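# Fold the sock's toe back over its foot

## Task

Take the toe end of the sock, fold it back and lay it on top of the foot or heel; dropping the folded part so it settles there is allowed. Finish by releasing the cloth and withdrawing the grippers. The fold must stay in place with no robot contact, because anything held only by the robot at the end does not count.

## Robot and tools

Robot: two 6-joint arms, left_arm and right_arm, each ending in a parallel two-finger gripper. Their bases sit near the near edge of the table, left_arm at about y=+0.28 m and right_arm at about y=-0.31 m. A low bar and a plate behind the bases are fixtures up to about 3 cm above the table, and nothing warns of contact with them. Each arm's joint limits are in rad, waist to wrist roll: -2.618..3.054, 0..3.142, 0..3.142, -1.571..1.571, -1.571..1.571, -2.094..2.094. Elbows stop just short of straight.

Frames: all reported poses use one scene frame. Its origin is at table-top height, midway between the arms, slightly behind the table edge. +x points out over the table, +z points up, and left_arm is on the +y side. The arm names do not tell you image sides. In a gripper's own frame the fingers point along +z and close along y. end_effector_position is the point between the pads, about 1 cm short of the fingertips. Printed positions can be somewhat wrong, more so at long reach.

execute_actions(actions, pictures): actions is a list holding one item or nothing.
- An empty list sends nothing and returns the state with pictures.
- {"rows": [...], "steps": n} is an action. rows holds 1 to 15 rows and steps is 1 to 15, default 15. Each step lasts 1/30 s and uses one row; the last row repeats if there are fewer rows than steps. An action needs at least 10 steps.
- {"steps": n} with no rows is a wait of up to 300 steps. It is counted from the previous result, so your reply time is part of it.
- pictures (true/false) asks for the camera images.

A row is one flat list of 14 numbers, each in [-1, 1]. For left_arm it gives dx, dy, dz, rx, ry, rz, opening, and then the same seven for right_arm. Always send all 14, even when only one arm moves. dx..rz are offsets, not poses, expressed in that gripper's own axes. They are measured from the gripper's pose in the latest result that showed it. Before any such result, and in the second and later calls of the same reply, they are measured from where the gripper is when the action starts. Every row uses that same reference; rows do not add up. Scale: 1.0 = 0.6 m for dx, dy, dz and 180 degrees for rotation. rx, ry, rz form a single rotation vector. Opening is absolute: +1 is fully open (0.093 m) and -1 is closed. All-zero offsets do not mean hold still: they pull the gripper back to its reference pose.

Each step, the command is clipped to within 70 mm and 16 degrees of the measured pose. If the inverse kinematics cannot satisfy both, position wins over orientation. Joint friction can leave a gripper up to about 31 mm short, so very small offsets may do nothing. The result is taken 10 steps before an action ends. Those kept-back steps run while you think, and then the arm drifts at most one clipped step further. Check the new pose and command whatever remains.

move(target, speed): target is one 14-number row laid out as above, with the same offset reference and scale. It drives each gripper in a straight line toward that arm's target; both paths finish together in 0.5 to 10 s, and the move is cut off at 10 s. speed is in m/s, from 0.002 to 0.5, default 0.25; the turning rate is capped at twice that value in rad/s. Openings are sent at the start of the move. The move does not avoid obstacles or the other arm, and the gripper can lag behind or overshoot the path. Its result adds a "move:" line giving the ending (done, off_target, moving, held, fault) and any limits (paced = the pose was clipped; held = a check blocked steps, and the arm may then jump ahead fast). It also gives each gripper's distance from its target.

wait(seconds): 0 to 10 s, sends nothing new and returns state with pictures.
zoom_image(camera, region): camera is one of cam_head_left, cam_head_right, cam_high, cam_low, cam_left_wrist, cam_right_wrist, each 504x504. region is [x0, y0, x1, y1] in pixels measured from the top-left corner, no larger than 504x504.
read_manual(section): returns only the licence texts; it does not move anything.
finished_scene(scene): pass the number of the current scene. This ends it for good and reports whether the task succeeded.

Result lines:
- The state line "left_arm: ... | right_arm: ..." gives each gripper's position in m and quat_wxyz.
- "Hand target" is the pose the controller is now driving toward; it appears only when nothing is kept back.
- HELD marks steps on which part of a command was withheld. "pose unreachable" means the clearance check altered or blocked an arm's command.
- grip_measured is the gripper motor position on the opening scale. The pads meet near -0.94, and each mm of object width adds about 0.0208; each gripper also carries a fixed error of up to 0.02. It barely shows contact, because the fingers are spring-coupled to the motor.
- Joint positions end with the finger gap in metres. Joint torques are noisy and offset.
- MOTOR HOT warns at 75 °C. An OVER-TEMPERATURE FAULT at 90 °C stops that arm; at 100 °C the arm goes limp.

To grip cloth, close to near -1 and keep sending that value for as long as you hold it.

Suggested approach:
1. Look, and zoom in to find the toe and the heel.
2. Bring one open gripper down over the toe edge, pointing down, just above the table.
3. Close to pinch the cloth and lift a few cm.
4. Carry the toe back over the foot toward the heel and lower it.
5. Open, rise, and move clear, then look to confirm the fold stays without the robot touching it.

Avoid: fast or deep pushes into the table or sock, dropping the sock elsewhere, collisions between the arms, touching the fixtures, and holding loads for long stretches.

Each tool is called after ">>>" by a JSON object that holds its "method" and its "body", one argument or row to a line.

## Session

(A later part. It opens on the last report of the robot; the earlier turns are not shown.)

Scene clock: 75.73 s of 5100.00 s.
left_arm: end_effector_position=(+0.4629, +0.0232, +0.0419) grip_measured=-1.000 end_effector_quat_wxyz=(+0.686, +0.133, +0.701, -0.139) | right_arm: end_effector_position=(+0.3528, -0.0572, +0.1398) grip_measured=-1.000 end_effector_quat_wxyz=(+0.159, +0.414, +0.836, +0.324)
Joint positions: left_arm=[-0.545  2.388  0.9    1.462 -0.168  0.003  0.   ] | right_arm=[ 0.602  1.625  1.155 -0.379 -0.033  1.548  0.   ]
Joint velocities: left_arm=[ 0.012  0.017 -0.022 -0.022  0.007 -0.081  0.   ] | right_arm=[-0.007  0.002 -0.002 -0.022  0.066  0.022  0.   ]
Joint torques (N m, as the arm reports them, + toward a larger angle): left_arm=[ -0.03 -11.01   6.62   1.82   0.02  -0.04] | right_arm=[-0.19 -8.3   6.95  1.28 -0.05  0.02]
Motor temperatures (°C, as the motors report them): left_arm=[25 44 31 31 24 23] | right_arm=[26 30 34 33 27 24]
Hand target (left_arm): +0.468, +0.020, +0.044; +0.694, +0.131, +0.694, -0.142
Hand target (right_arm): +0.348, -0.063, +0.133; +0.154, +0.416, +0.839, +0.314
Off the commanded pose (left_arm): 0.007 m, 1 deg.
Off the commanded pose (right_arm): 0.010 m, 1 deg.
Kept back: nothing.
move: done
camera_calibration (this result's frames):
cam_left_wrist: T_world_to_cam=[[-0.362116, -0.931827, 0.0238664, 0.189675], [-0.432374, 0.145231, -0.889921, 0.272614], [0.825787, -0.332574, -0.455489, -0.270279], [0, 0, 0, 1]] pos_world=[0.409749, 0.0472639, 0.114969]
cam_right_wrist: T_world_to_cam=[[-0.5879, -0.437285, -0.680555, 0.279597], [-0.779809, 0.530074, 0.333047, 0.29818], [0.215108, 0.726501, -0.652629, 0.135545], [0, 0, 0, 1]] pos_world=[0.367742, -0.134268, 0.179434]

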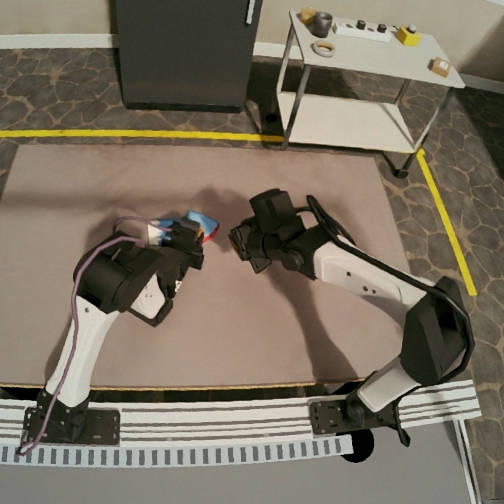

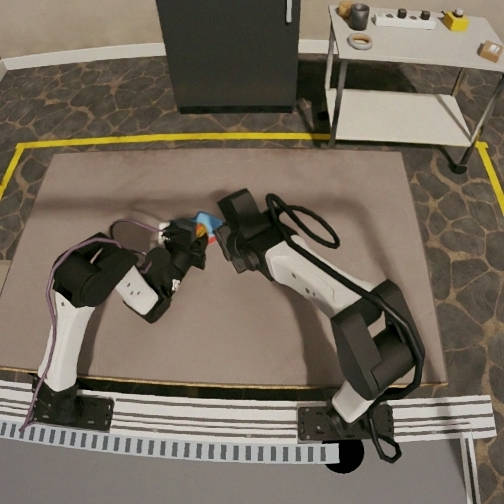

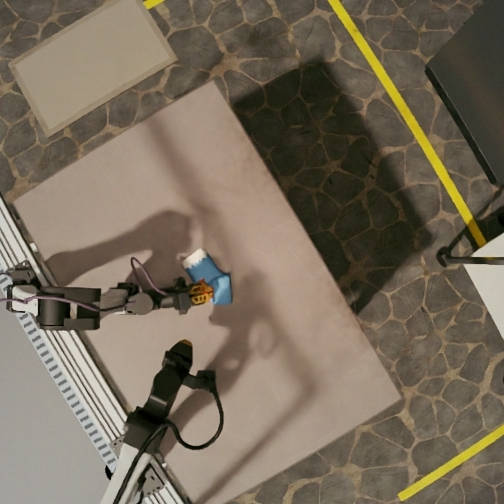

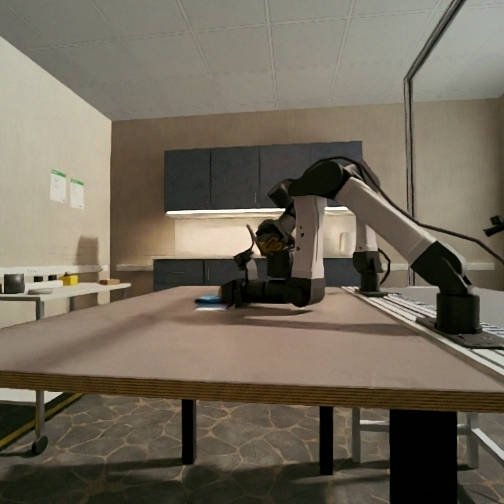

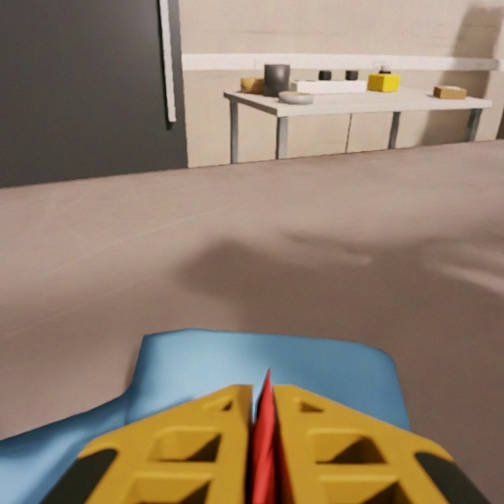

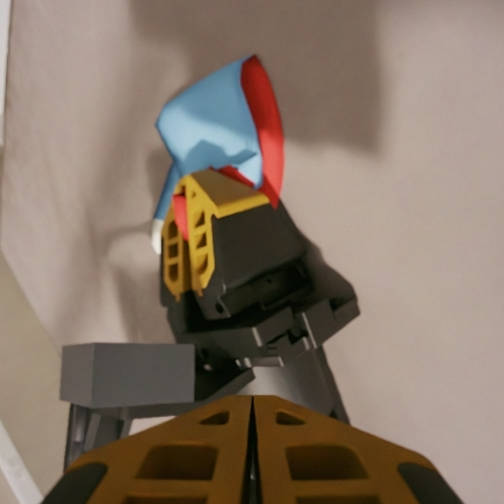

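>>> {"method": "move", "body": {
  "target": [-0.1, 0, 0.033, 0, 0, 0, -1, -0.064, 0.0283, 0.228, 0, 0, 0, -1],
  "speed": 0.15
}}

>>> {"method": "zoom_image", "body": {
  "camera": "cam_low",
  "region": [150, 220, 330, 330]
}}

Scene clock: 81.07 s of 5100.00 s.
left_arm: end_effector_position=(+0.4747, +0.0166, +0.0832) grip_measured=-1.000 end_effector_quat_wxyz=(+0.674, +0.139, +0.713, -0.135) | right_arm: end_effector_position=(+0.4544, -0.0254, +0.0492) grip_measured=-1.000 end_effector_quat_wxyz=(+0.156, +0.416, +0.837, +0.319)
Joint positions: left_arm=[-0.545  2.222  0.938  1.22  -0.167  0.003  0.   ] | right_arm=[ 0.529  2.114  1.422 -0.172 -0.079  1.494  0.   ]
Joint velocities: left_arm=[-0.007  0.007  0.022  0.007 -0.066 -0.081  0.   ] | right_arm=[ 0.002 -0.017  0.002  0.022 -0.007  0.022  0.   ]
Joint torques (N m, as the arm reports them, + toward a larger angle): left_arm=[  0.58 -14.6    7.56   1.68   0.08  -0.04] | right_arm=[ -0.29 -10.71   9.77   1.43  -0.08  -0.01]
Motor temperatures (°C, as the motors report them): left_arm=[25 44 31 32 24 23] | right_arm=[26 31 34 33 27 24]
Hand target (left_arm): +0.482, +0.016, +0.102; +0.687, +0.134, +0.701, -0.139
Hand target (right_arm): +0.460, -0.025, +0.050; +0.159, +0.414, +0.836, +0.324
Off the commanded pose (left_arm): 0.020 m, 2 deg.
Off the commanded pose (right_arm): 0.005 m, 1 deg.
Kept back: nothing.
After step 90, 0.80 s passed at rest.
move: off_target (left_arm)
camera_calibration (this result's frames):
cam_left_wrist: T_world_to_cam=[[-0.362788, -0.931719, 0.016888, 0.187697], [-0.46071, 0.163577, -0.872347, 0.327118], [0.81002, -0.324257, -0.488595, -0.253232], [0, 0, 0, 1]] pos_world=[0.423923, 0.0392596, 0.158463]
cam_right_wrist: T_world_to_cam=[[-0.595836, -0.440446, -0.671556, 0.294604], [-0.775088, 0.534319, 0.337257, 0.388479], [0.210282, 0.721464, -0.659751, 0.0338705], [0, 0, 0, 1]] pos_world=[0.469519, -0.102251, 0.0891722]

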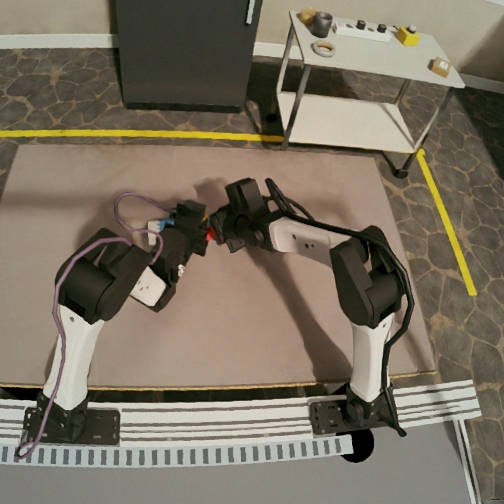

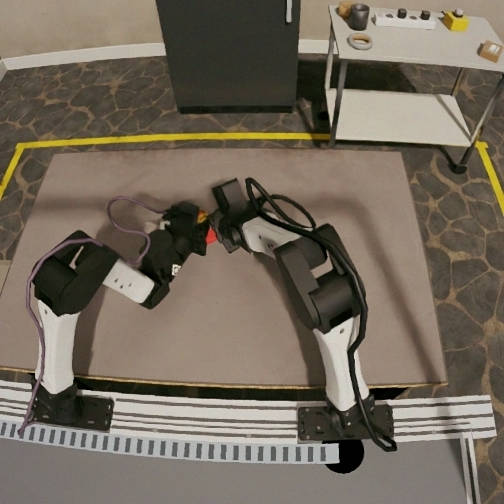

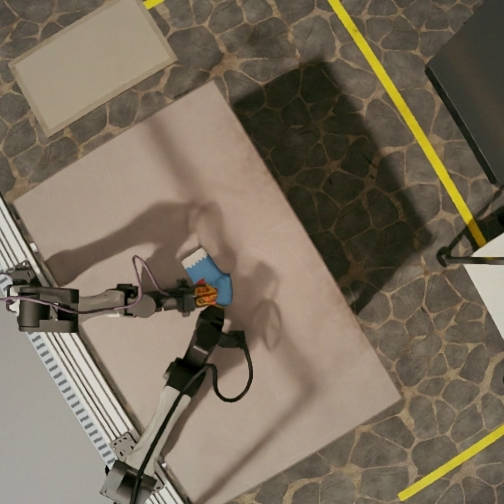

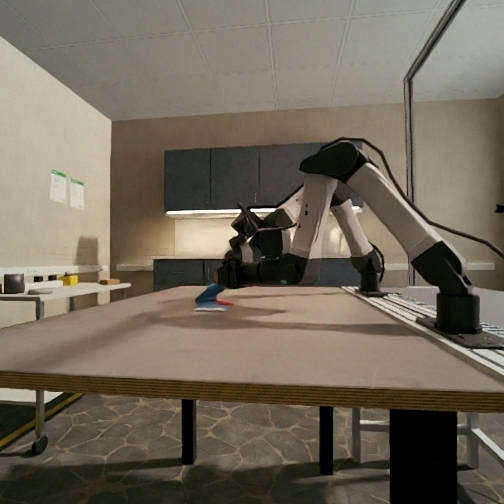

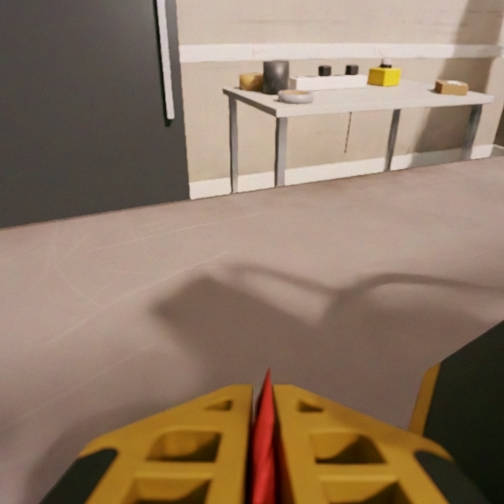

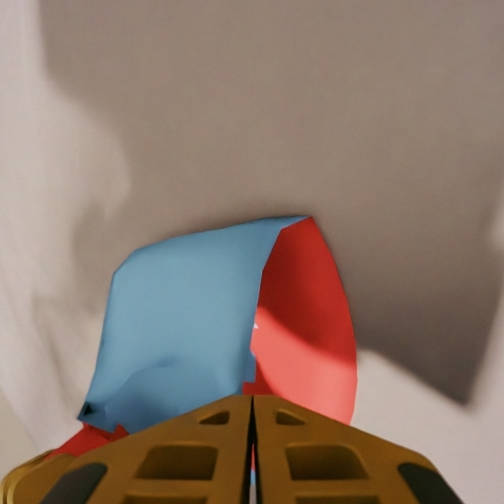

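Region (150, 220, 330, 330) of cam_low's 504x504 image, scaled by 2.800, with more detail than that image has.

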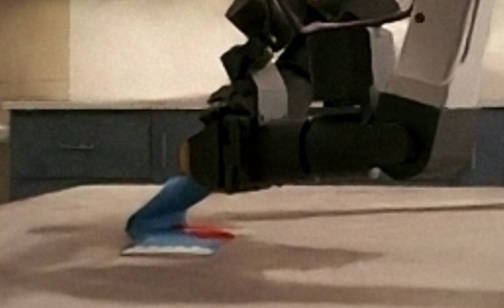

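>>> {"method": "move", "body": {
  "target": [0, 0, 0, 0, 0, 0, -1, -0.0033, -0.0441, 0.0967, 0, 0, 0, -1],
  "speed": 0.06
}}

Scene clock: 83.13 s of 5100.00 s.
left_arm: end_effector_position=(+0.4791, +0.0264, +0.0800) grip_measured=-1.000 end_effector_quat_wxyz=(+0.672, +0.126, +0.720, -0.119) | right_arm: end_effector_position=(+0.4751, -0.0130, +0.0131) grip_measured=-1.000 end_effector_quat_wxyz=(+0.170, +0.410, +0.828, +0.342)
Joint positions: left_arm=[-0.535  2.222  0.938  1.207 -0.197  0.003  0.   ] | right_arm=[ 0.529  2.243  1.431  0.005 -0.08   1.494  0.   ]
Joint velocities: left_arm=[-0.027 -0.012  0.017 -0.081  0.022 -0.037  0.   ] | right_arm=[-0.002  0.002  0.002  0.095 -0.081  0.007  0.   ]
Joint torques (N m, as the arm reports them, + toward a larger angle): left_arm=[ -1.02 -12.68   5.4    1.86   0.38  -0.05] | right_arm=[ 0.17 -9.16  8.75  1.26 -0.02  0.09]
Motor temperatures (°C, as the motors report them): left_arm=[25 44 31 32 24 23] | right_arm=[26 31 34 33 27 24]
Hand target (left_arm): +0.475, +0.017, +0.083; +0.673, +0.139, +0.714, -0.134
Hand target (right_arm): +0.470, -0.016, -0.012; +0.157, +0.416, +0.837, +0.319
Off the commanded pose (left_arm): 0.011 m, 2 deg.
Off the commanded pose (right_arm): 0.025 m, 3 deg.
Kept back: nothing.
move: off_target (left_arm, right_arm)
camera_calibration (this result's frames):
cam_left_wrist: T_world_to_cam=[[-0.324939, -0.945653, 0.0125006, 0.181123], [-0.476403, 0.152251, -0.865945, 0.332006], [0.816979, -0.287334, -0.499984, -0.258568], [0, 0, 0, 1]] pos_world=[0.428267, 0.0464356, 0.155955]
cam_right_wrist: T_world_to_cam=[[-0.561449, -0.42009, -0.712951, 0.272661], [-0.791628, 0.52362, 0.314876, 0.41807], [0.241039, 0.741179, -0.626541, -0.0180138], [0, 0, 0, 1]] pos_world=[0.488383, -0.0910162, 0.0514675]

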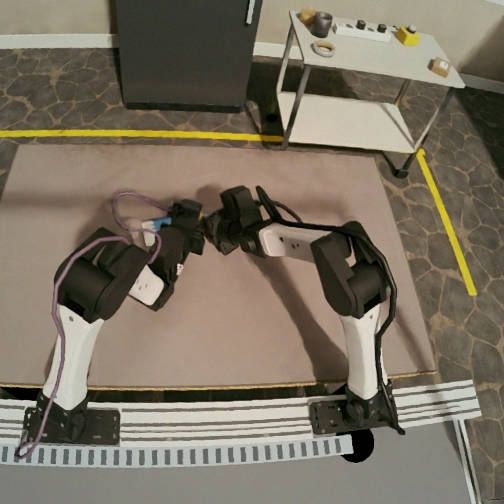

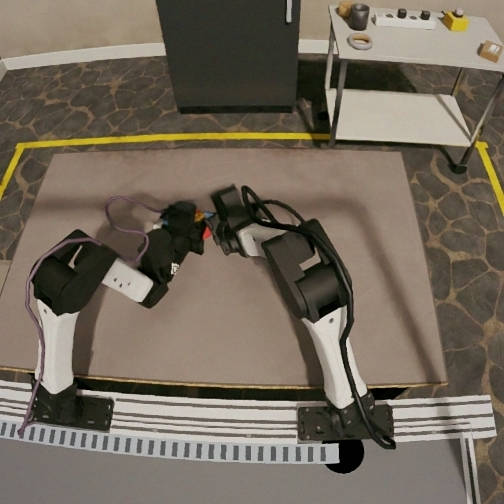

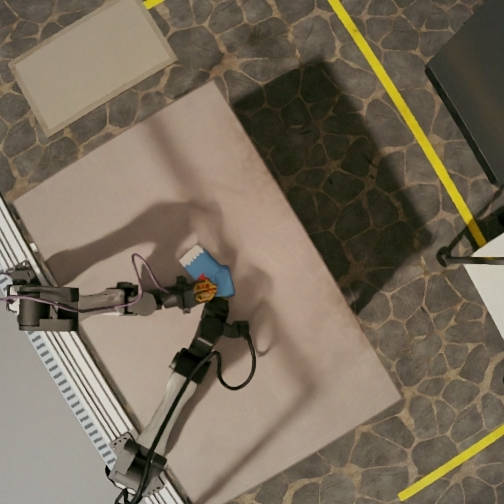

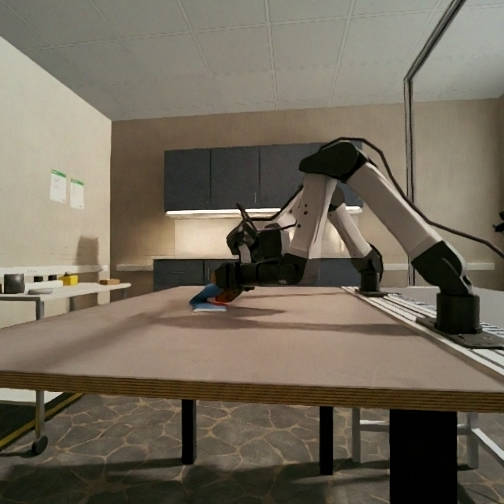

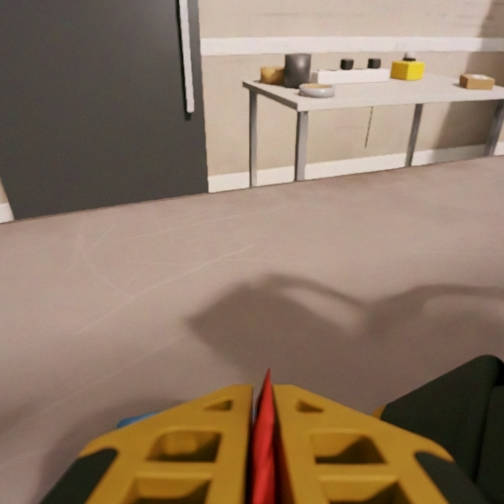

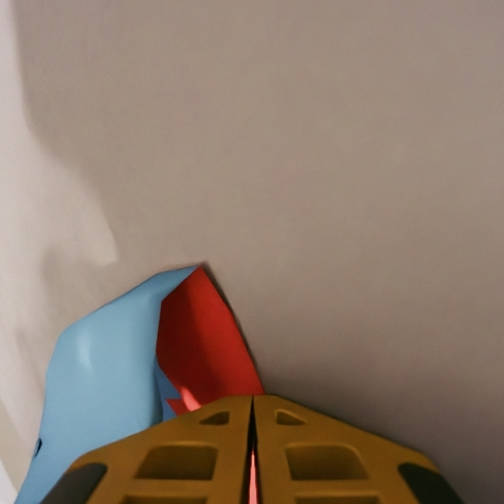

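>>> {"method": "execute_actions", "body": {
  "actions": []
}}

Scene clock: 84.43 s of 5100.00 s.
left_arm: end_effector_position=(+0.4791, +0.0265, +0.0800) grip_measured=-1.000 end_effector_quat_wxyz=(+0.672, +0.126, +0.720, -0.119) | right_arm: end_effector_position=(+0.4752, -0.0129, +0.0131) grip_measured=-1.000 end_effector_quat_wxyz=(+0.171, +0.410, +0.828, +0.342)
Joint positions: left_arm=[-0.535  2.222  0.938  1.207 -0.198  0.003  0.   ] | right_arm=[ 0.529  2.244  1.431  0.006 -0.08   1.494  0.   ]
Joint velocities: left_arm=[ 0.002  0.002  0.002 -0.037 -0.066 -0.037  0.   ] | right_arm=[ 0.017  0.012  0.002  0.007 -0.022 -0.037  0.   ]
Joint torques (N m, as the arm reports them, + toward a larger angle): left_arm=[ -1.01 -12.7    5.4    1.87   0.31  -0.05] | right_arm=[ 0.33 -9.15  8.76  1.27 -0.05  0.1 ]
Motor temperatures (°C, as the motors report them): left_arm=[25 44 31 33 24 23] | right_arm=[26 32 34 33 27 24]
Hand target (left_arm): +0.475, +0.017, +0.083; +0.673, +0.139, +0.714, -0.134
Hand target (right_arm): +0.470, -0.016, -0.012; +0.157, +0.416, +0.837, +0.319
Off the commanded pose (left_arm): 0.011 m, 2 deg.
Off the commanded pose (right_arm): 0.025 m, 3 deg.
Kept back: nothing.
Steps of this call (steps 1 to 39: nothing new was sent). Readings (end_effector_position):
1: left_arm (+0.4791, +0.0264, +0.0800) | right_arm (+0.4751, -0.0130, +0.0131)
2: left_arm (+0.4791, +0.0265, +0.0800) | right_arm (+0.4751, -0.0129, +0.0132)
4: left_arm (+0.4791, +0.0265, +0.0800) | right_arm (+0.4751, -0.0129, +0.0130)
8: left_arm (+0.4791, +0.0265, +0.0800) | right_arm (+0.4751, -0.0129, +0.0130)
39: the state above
camera_calibration (this result's frames):
cam_left_wrist: T_world_to_cam=[[-0.324579, -0.945776, 0.012474, 0.18102], [-0.476454, 0.152092, -0.865944, 0.332036], [0.817093, -0.28701, -0.499985, -0.258631], [0, 0, 0, 1]] pos_world=[0.428281, 0.0464747, 0.155955]
cam_right_wrist: T_world_to_cam=[[-0.560981, -0.419813, -0.713483, 0.272551], [-0.791836, 0.523494, 0.314563, 0.418241], [0.241447, 0.741425, -0.626093, -0.0183124], [0, 0, 0, 1]] pos_world=[0.488496, -0.0909491, 0.0514324]

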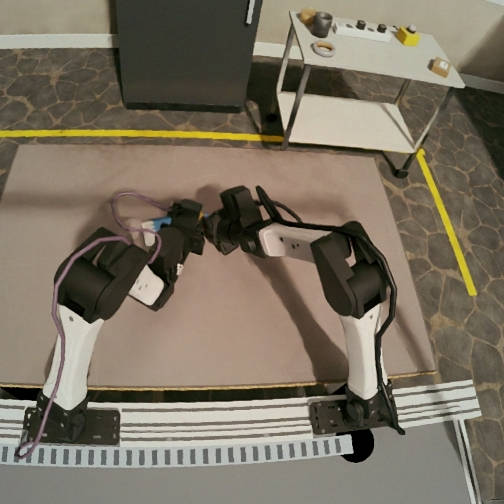

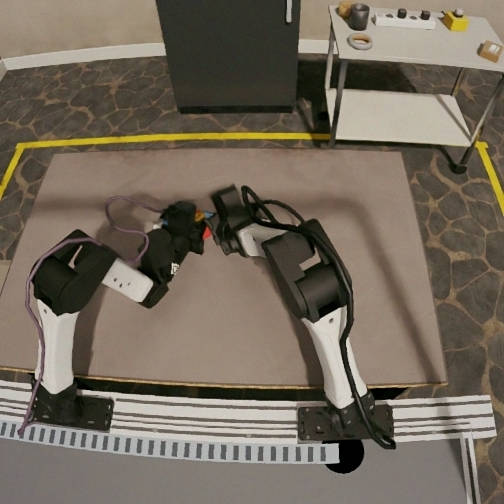

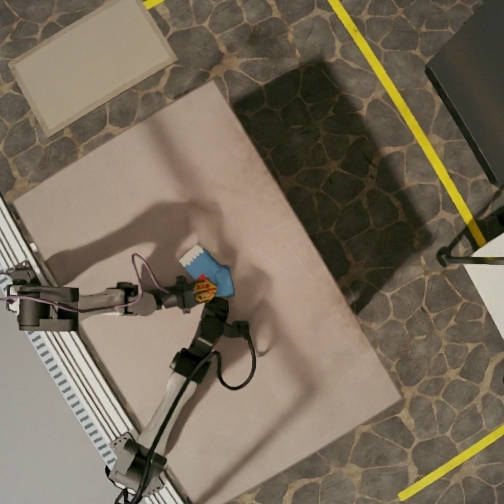

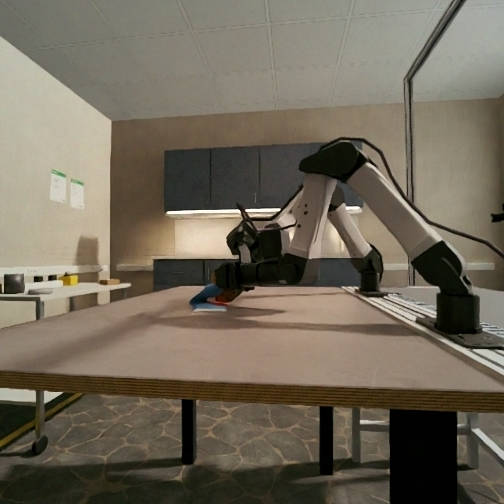

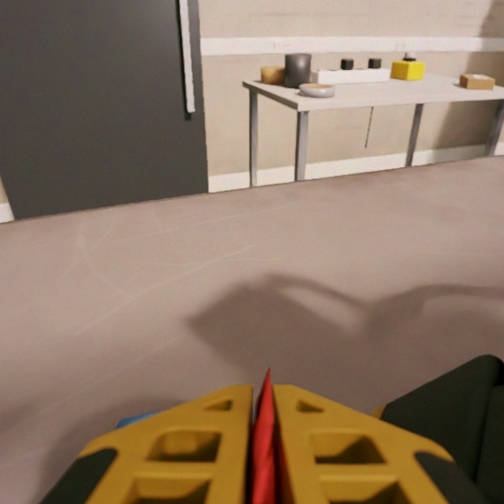

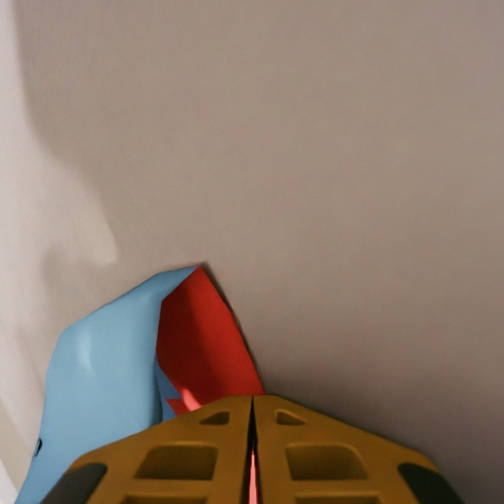

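>>> {"method": "zoom_image", "body": {
  "camera": "cam_high",
  "region": [140, 220, 280, 360]
}}

>>> {"method": "zoom_image", "body": {
  "camera": "cam_low",
  "region": [160, 230, 300, 330]
}}

Region (140, 220, 280, 360) of cam_high's 504x504 image, scaled by 3.600, with more detail than that image has.

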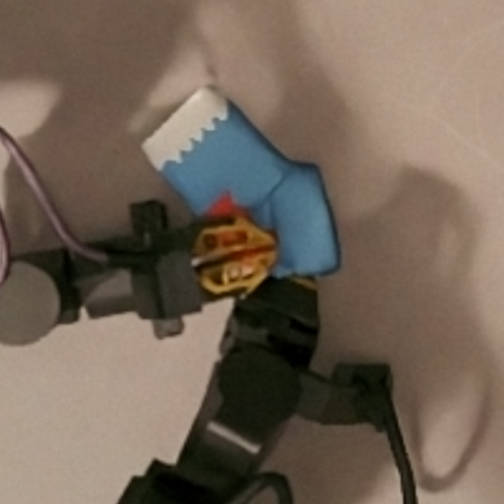

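Region (160, 230, 300, 330) of cam_low's 504x504 image, scaled by 3.600, with more detail than that image has; it fills the top 360 rows of this view, and the rest is white.

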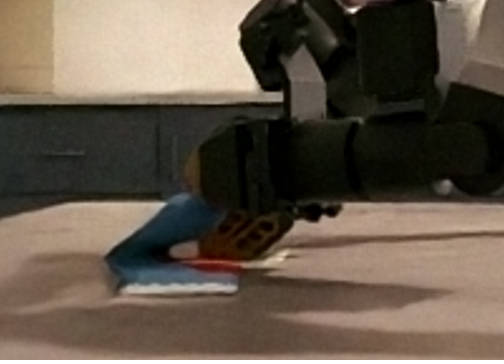

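>>> {"method": "execute_actions", "body": {
  "actions": [
    {"rows": [[0,0.005,0.01,0,0,0,-1,0.001,-0.036,0.023,0,0,0,-1],[0,0.008,0.02,0,0,0,-1,0.001,-0.036,0.023,0,0,0,-1],[0,0.01,0.03,0,0,0,-1,0.001,-0.036,0.023,0,0,0,-1],[0,0.01,0.04,0,0,0,-1,0.001,-0.036,0.023,0,0,0,-1],[0,0.01,0.05,0,0,0,-1,0.001,-0.036,0.023,0,0,0,-1],[0,0.01,0.06,0,0,0,-1,0.001,-0.036,0.023,0,0,0,-1],[0,0.01,0.07,0,0,0,-1,0.001,-0.036,0.023,0,0,0,-1],[0,0.01,0.08,0,0,0,-1,0.001,-0.036,0.023,0,0,0,-1],[0,0.01,0.09,0,0,0,-1,0.001,-0.036,0.023,0,0,0,-1],[0,0.01,0.10,0,0,0,-1,0.001,-0.036,0.023,0,0,0,-1]], "steps": 15}
  ]
}}

>>> {"method": "wait", "body": {
  "seconds": 0.5
}}

Scene clock: 86.60 s of 5100.00 s.
left_arm: end_effector_position=(+0.4915, +0.0273, +0.0819) grip_measured=-1.000 end_effector_quat_wxyz=(+0.675, +0.123, +0.718, -0.118) | right_arm: end_effector_position=(+0.4775, -0.0115, +0.0137) grip_measured=-1.000 end_effector_quat_wxyz=(+0.181, +0.406, +0.821, +0.358)
Joint positions: left_arm=[-0.519  2.243  0.986  1.188 -0.188  0.003  0.   ] | right_arm=[ 0.529  2.244  1.401  0.078 -0.08   1.494  0.   ]
Joint velocities: left_arm=[ 0.12   0.31   0.676 -0.198  0.051  0.022  0.   ] | right_arm=[-0.002 -0.002 -0.071  0.212 -0.007  0.007  0.   ]
Joint torques (N m, as the arm reports them, + toward a larger angle): left_arm=[  0.42 -11.52   7.8    1.71   0.08  -0.02] | right_arm=[ 0.14 -9.9   6.13  1.44 -0.06  0.12]
Motor temperatures (°C, as the motors report them): left_arm=[25 44 31 33 24 23] | right_arm=[26 32 34 33 27 24]
Steps of this call (steps 1 to 60: nothing new was sent; steps 61 to 65: the first 5 steps of this action). Readings (end_effector_position):
61: left_arm (+0.4796, +0.0276, +0.0799) | right_arm (+0.4757, -0.0126, +0.0132)
62: left_arm (+0.4805, +0.0282, +0.0803) | right_arm (+0.4762, -0.0123, +0.0131)
64: left_arm (+0.4866, +0.0281, +0.0811) | right_arm (+0.4772, -0.0117, +0.0135)
65: the state above

Scene clock: 87.43 s of 5100.00 s.
left_arm: end_effector_position=(+0.5271, +0.0095, +0.0855) grip_measured=-1.000 end_effector_quat_wxyz=(+0.680, +0.130, +0.710, -0.131) | right_arm: end_effector_position=(+0.4892, -0.0215, +0.0145) grip_measured=-1.000 end_effector_quat_wxyz=(+0.195, +0.423, +0.806, +0.365)
Joint positions: left_arm=[-0.502  2.334  1.177  1.109 -0.143  0.003  0.   ] | right_arm=[ 0.509  2.252  1.395  0.121 -0.061  1.515  0.   ]
Joint velocities: left_arm=[-0.007  0.002  0.007  0.051 -0.081 -0.007  0.   ] | right_arm=[-0.002 -0.002  0.002 -0.066  0.007  0.022  0.   ]
Joint torques (N m, as the arm reports them, + toward a larger angle): left_arm=[  0.65 -12.17   9.09   1.41  -0.14  -0.01] | right_arm=[  1.52 -10.63   6.01   1.32  -0.22  -0.12]
Motor temperatures (°C, as the motors report them): left_arm=[25 44 31 33 24 23] | right_arm=[26 32 34 33 27 24]
Hand target (left_arm): +0.536, +0.013, +0.076; +0.672, +0.126, +0.720, -0.119
Hand target (right_arm): +0.471, -0.017, -0.011; +0.171, +0.410, +0.828, +0.342
Off the commanded pose (left_arm): 0.014 m, 2 deg.
Off the commanded pose (right_arm): 0.033 m, 5 deg.
Kept back: nothing.
Steps of this call (steps 1 to 10: the last 10 steps of your previous action; steps 11 to 25: nothing new was sent). Readings (end_effector_position):
1: left_arm (+0.4970, +0.0264, +0.0829) | right_arm (+0.4777, -0.0114, +0.0138)
2: left_arm (+0.5027, +0.0251, +0.0838) | right_arm (+0.4780, -0.0112, +0.0141)
4: left_arm (+0.5141, +0.0220, +0.0850) | right_arm (+0.4781, -0.0112, +0.0141)
8: left_arm (+0.5255, +0.0118, +0.0858) | right_arm (+0.4874, -0.0198, +0.0145)
25: the state above
camera_calibration (this result's frames):
cam_left_wrist: T_world_to_cam=[[-0.345266, -0.938269, 0.0210259, 0.190567], [-0.452805, 0.146917, -0.879422, 0.351053], [0.822046, -0.313156, -0.475578, -0.304397], [0, 0, 0, 1]] pos_world=[0.474983, 0.0319041, 0.159953]
cam_right_wrist: T_world_to_cam=[[-0.536629, -0.366668, -0.759989, 0.2677], [-0.783823, 0.550144, 0.288034, 0.430432], [0.312491, 0.750264, -0.582626, -0.0495729], [0, 0, 0, 1]] pos_world=[0.496529, -0.101449, 0.050588]

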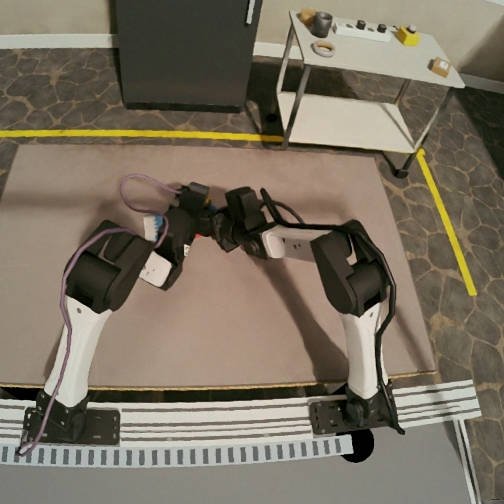

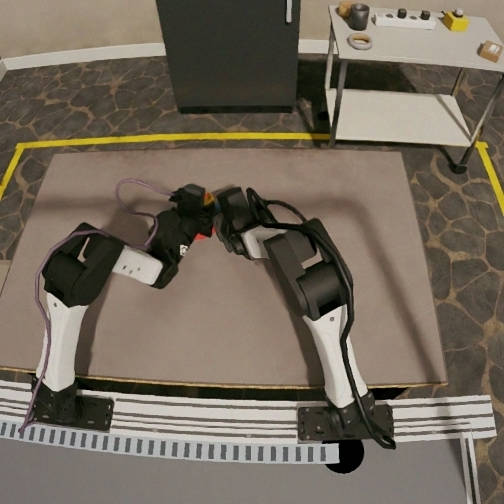

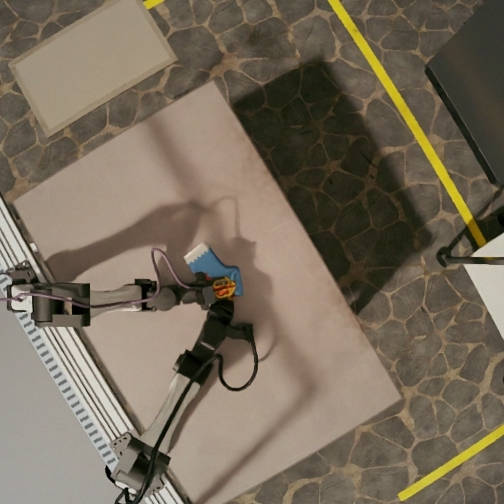

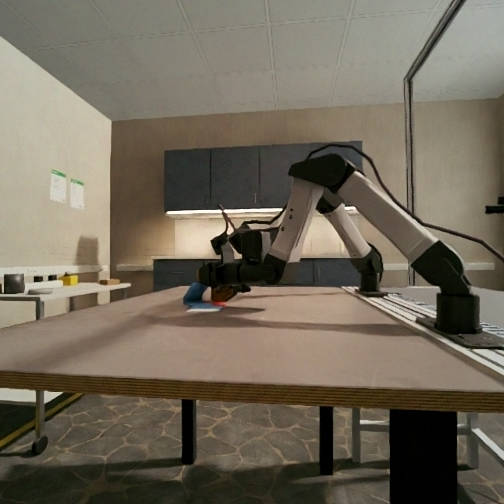

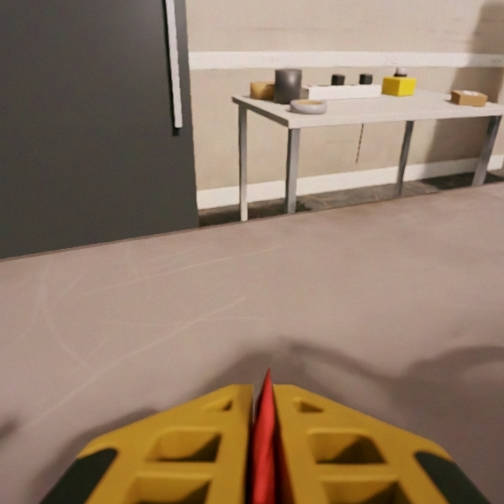

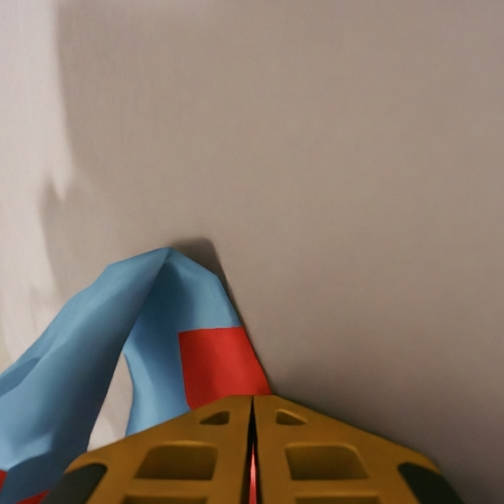

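>>> {"method": "move", "body": {
  "target": [0,0,0,0,0,0,-1,-0.06,0,-0.15,0,0,0,-1],
  "speed": 0.15
}}

Scene clock: 89.07 s of 5100.00 s.
left_arm: end_effector_position=(+0.5270, +0.0092, +0.0857) grip_measured=-1.000 end_effector_quat_wxyz=(+0.680, +0.130, +0.710, -0.131) | right_arm: end_effector_position=(+0.4594, -0.0852, +0.0815) grip_measured=-1.000 end_effector_quat_wxyz=(+0.203, +0.422, +0.801, +0.373)
Joint positions: left_arm=[-0.502  2.334  1.177  1.11  -0.141  0.003  0.   ] | right_arm=[ 0.407  1.936  1.182  0.036 -0.132  1.45   0.   ]
Joint velocities: left_arm=[ 0.012  0.002  0.002 -0.037 -0.051 -0.007  0.   ] | right_arm=[ 0.012  0.002 -0.002 -0.037 -0.022 -0.022  0.   ]
Joint torques (N m, as the arm reports them, + toward a larger angle): left_arm=[ -0.08 -14.4    6.09   1.75  -0.02  -0.05] | right_arm=[ -0.09 -10.76   6.49   1.5   -0.15   0.01]
Motor temperatures (°C, as the motors report them): left_arm=[25 44 31 33 24 23] | right_arm=[26 33 34 33 27 24]
Hand target (left_arm): +0.527, +0.010, +0.086; +0.680, +0.130, +0.710, -0.131
Hand target (right_arm): +0.453, -0.089, +0.075; +0.195, +0.423, +0.806, +0.365
Off the commanded pose (left_arm): 0.000 m, 0 deg.
Off the commanded pose (right_arm): 0.010 m, 1 deg.
Kept back: nothing.
move: done
camera_calibration (this result's frames):
cam_left_wrist: T_world_to_cam=[[-0.347055, -0.937605, 0.0212259, 0.191164], [-0.451948, 0.147372, -0.879787, 0.350788], [0.821764, -0.314927, -0.474894, -0.304207], [0, 0, 0, 1]] pos_world=[0.474868, 0.0317366, 0.160095]
cam_right_wrist: T_world_to_cam=[[-0.521843, -0.35478, -0.775765, 0.274745], [-0.786557, 0.552101, 0.27661, 0.425163], [0.330165, 0.75453, -0.567164, 0.0374944], [0, 0, 0, 1]] pos_world=[0.46541, -0.165549, 0.116799]

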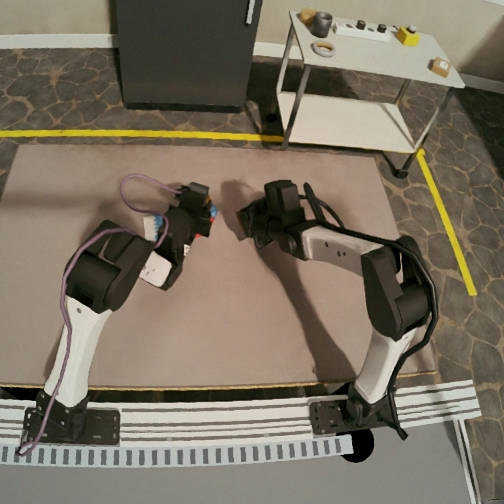

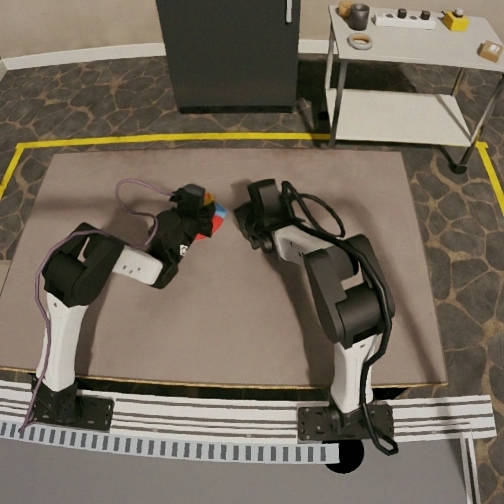

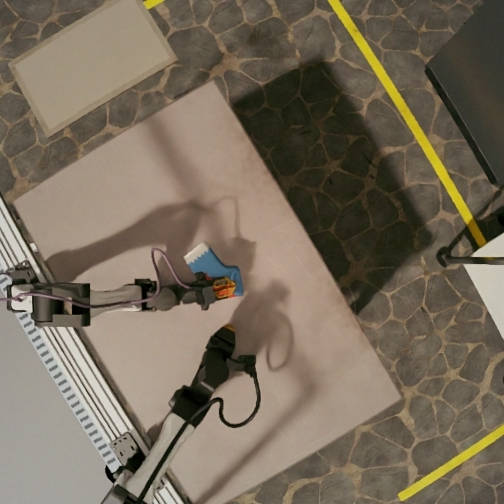

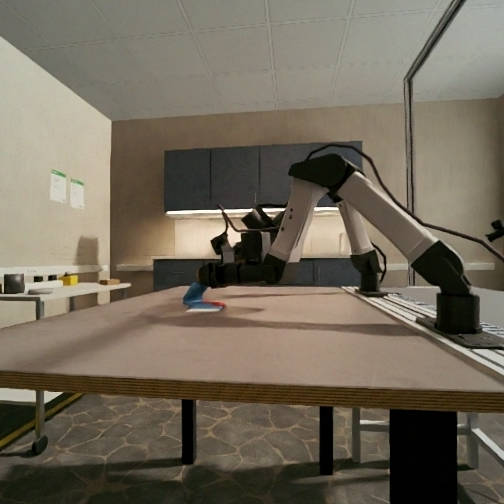

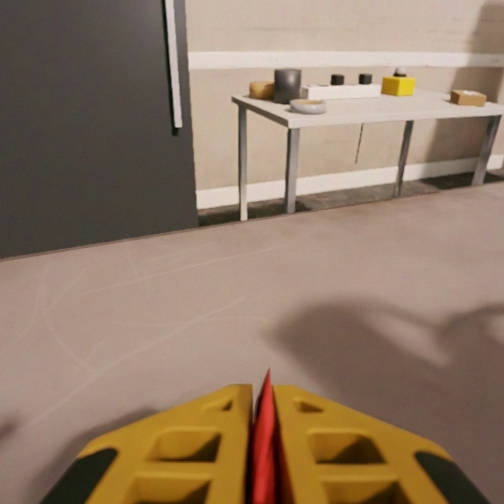

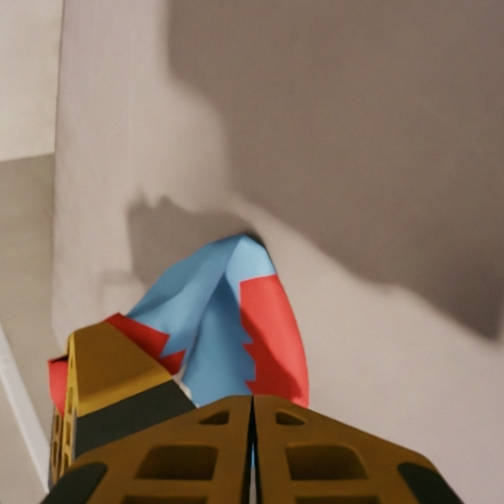

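>>> {"method": "move", "body": {
  "target": [0.05,0,0.065,0,0,0,-1,0,0,0,0,0,0,-1],
  "speed": 0.08
}}

Scene clock: 91.27 s of 5100.00 s.
left_arm: end_effector_position=(+0.5562, -0.0036, +0.0539) grip_measured=-1.000 end_effector_quat_wxyz=(+0.679, +0.130, +0.711, -0.130) | right_arm: end_effector_position=(+0.4592, -0.0852, +0.0813) grip_measured=-1.000 end_effector_quat_wxyz=(+0.203, +0.422, +0.801, +0.373)
Joint positions: left_arm=[-0.495  2.501  1.356  1.094 -0.136  0.003  0.   ] | right_arm=[ 0.407  1.936  1.182  0.035 -0.133  1.45   0.   ]
Joint velocities: left_arm=[-0.027 -0.002  0.022 -0.022  0.007  0.007  0.   ] | right_arm=[-0.017  0.007 -0.002 -0.081  0.081 -0.022  0.   ]
Joint torques (N m, as the arm reports them, + toward a larger angle): left_arm=[  0.33 -14.4    8.35   1.66   0.07  -0.04] | right_arm=[  0.24 -10.17   8.41   1.55  -0.01   0.09]
Motor temperatures (°C, as the motors report them): left_arm=[25 44 31 33 24 23] | right_arm=[26 34 34 34 27 24]
Hand target (left_arm): +0.562, -0.004, +0.054; +0.680, +0.130, +0.710, -0.131
Hand target (right_arm): +0.459, -0.085, +0.081; +0.203, +0.422, +0.801, +0.373
Off the commanded pose (left_arm): 0.006 m, 0 deg.
Off the commanded pose (right_arm): 0.000 m, 0 deg.
Kept back: nothing.
move: done
camera_calibration (this result's frames):
cam_left_wrist: T_world_to_cam=[[-0.344895, -0.93841, 0.0208315, 0.188778], [-0.45564, 0.147976, -0.877779, 0.339795], [0.820634, -0.312233, -0.478613, -0.346507], [0, 0, 0, 1]] pos_world=[0.504288, 0.0186791, 0.128489]
cam_right_wrist: T_world_to_cam=[[-0.522178, -0.355727, -0.775105, 0.274506], [-0.786891, 0.5514, 0.277058, 0.425077], [0.328836, 0.754597, -0.567847, 0.0380976], [0, 0, 0, 1]] pos_world=[0.465302, -0.165486, 0.116634]

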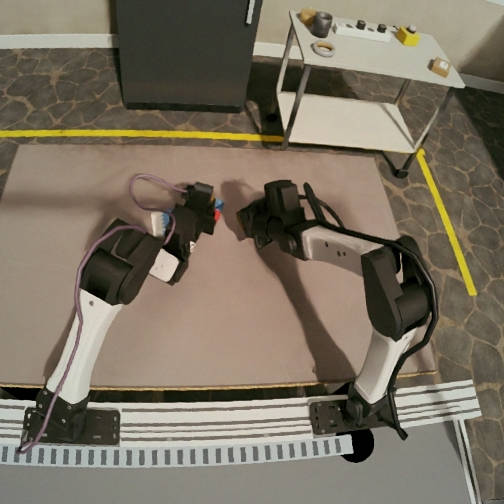

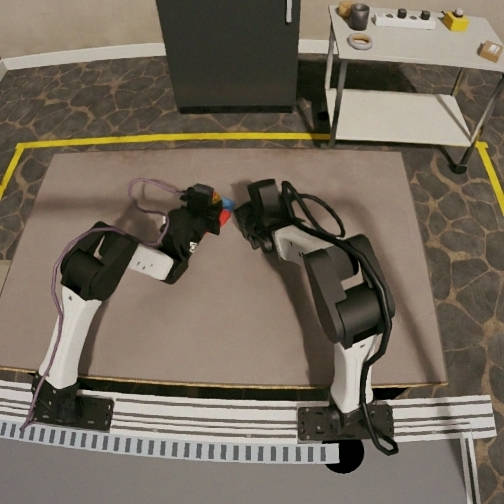

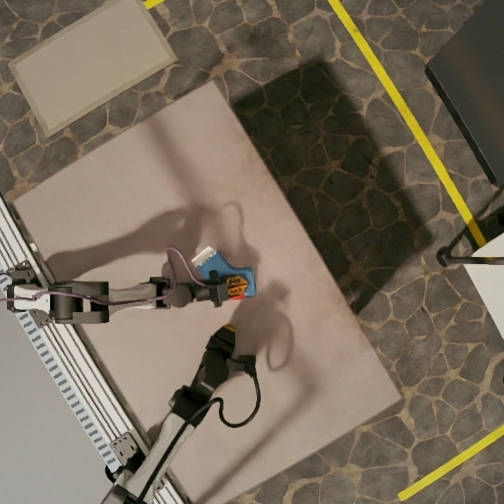

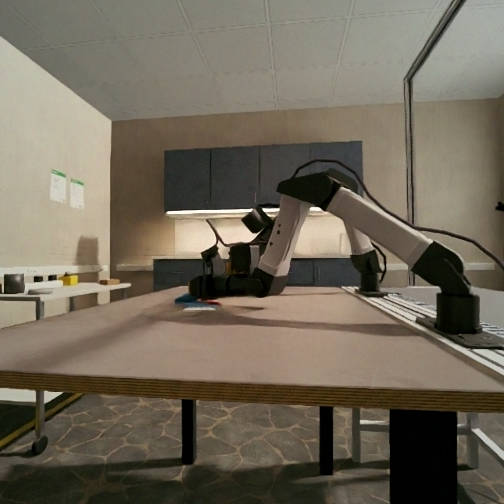

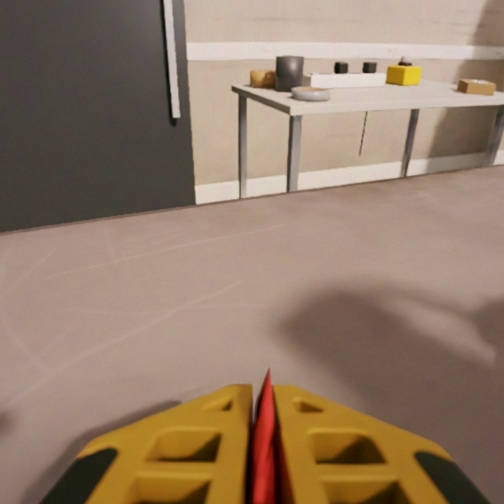

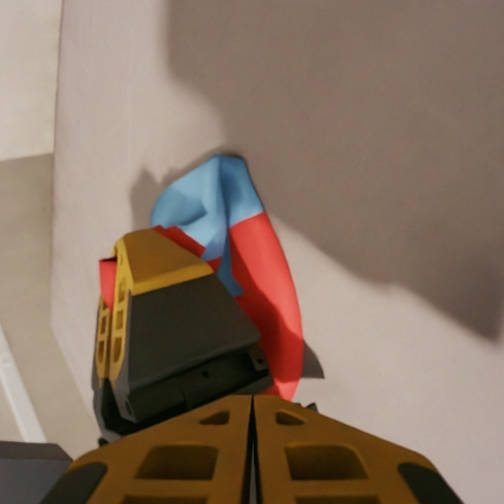

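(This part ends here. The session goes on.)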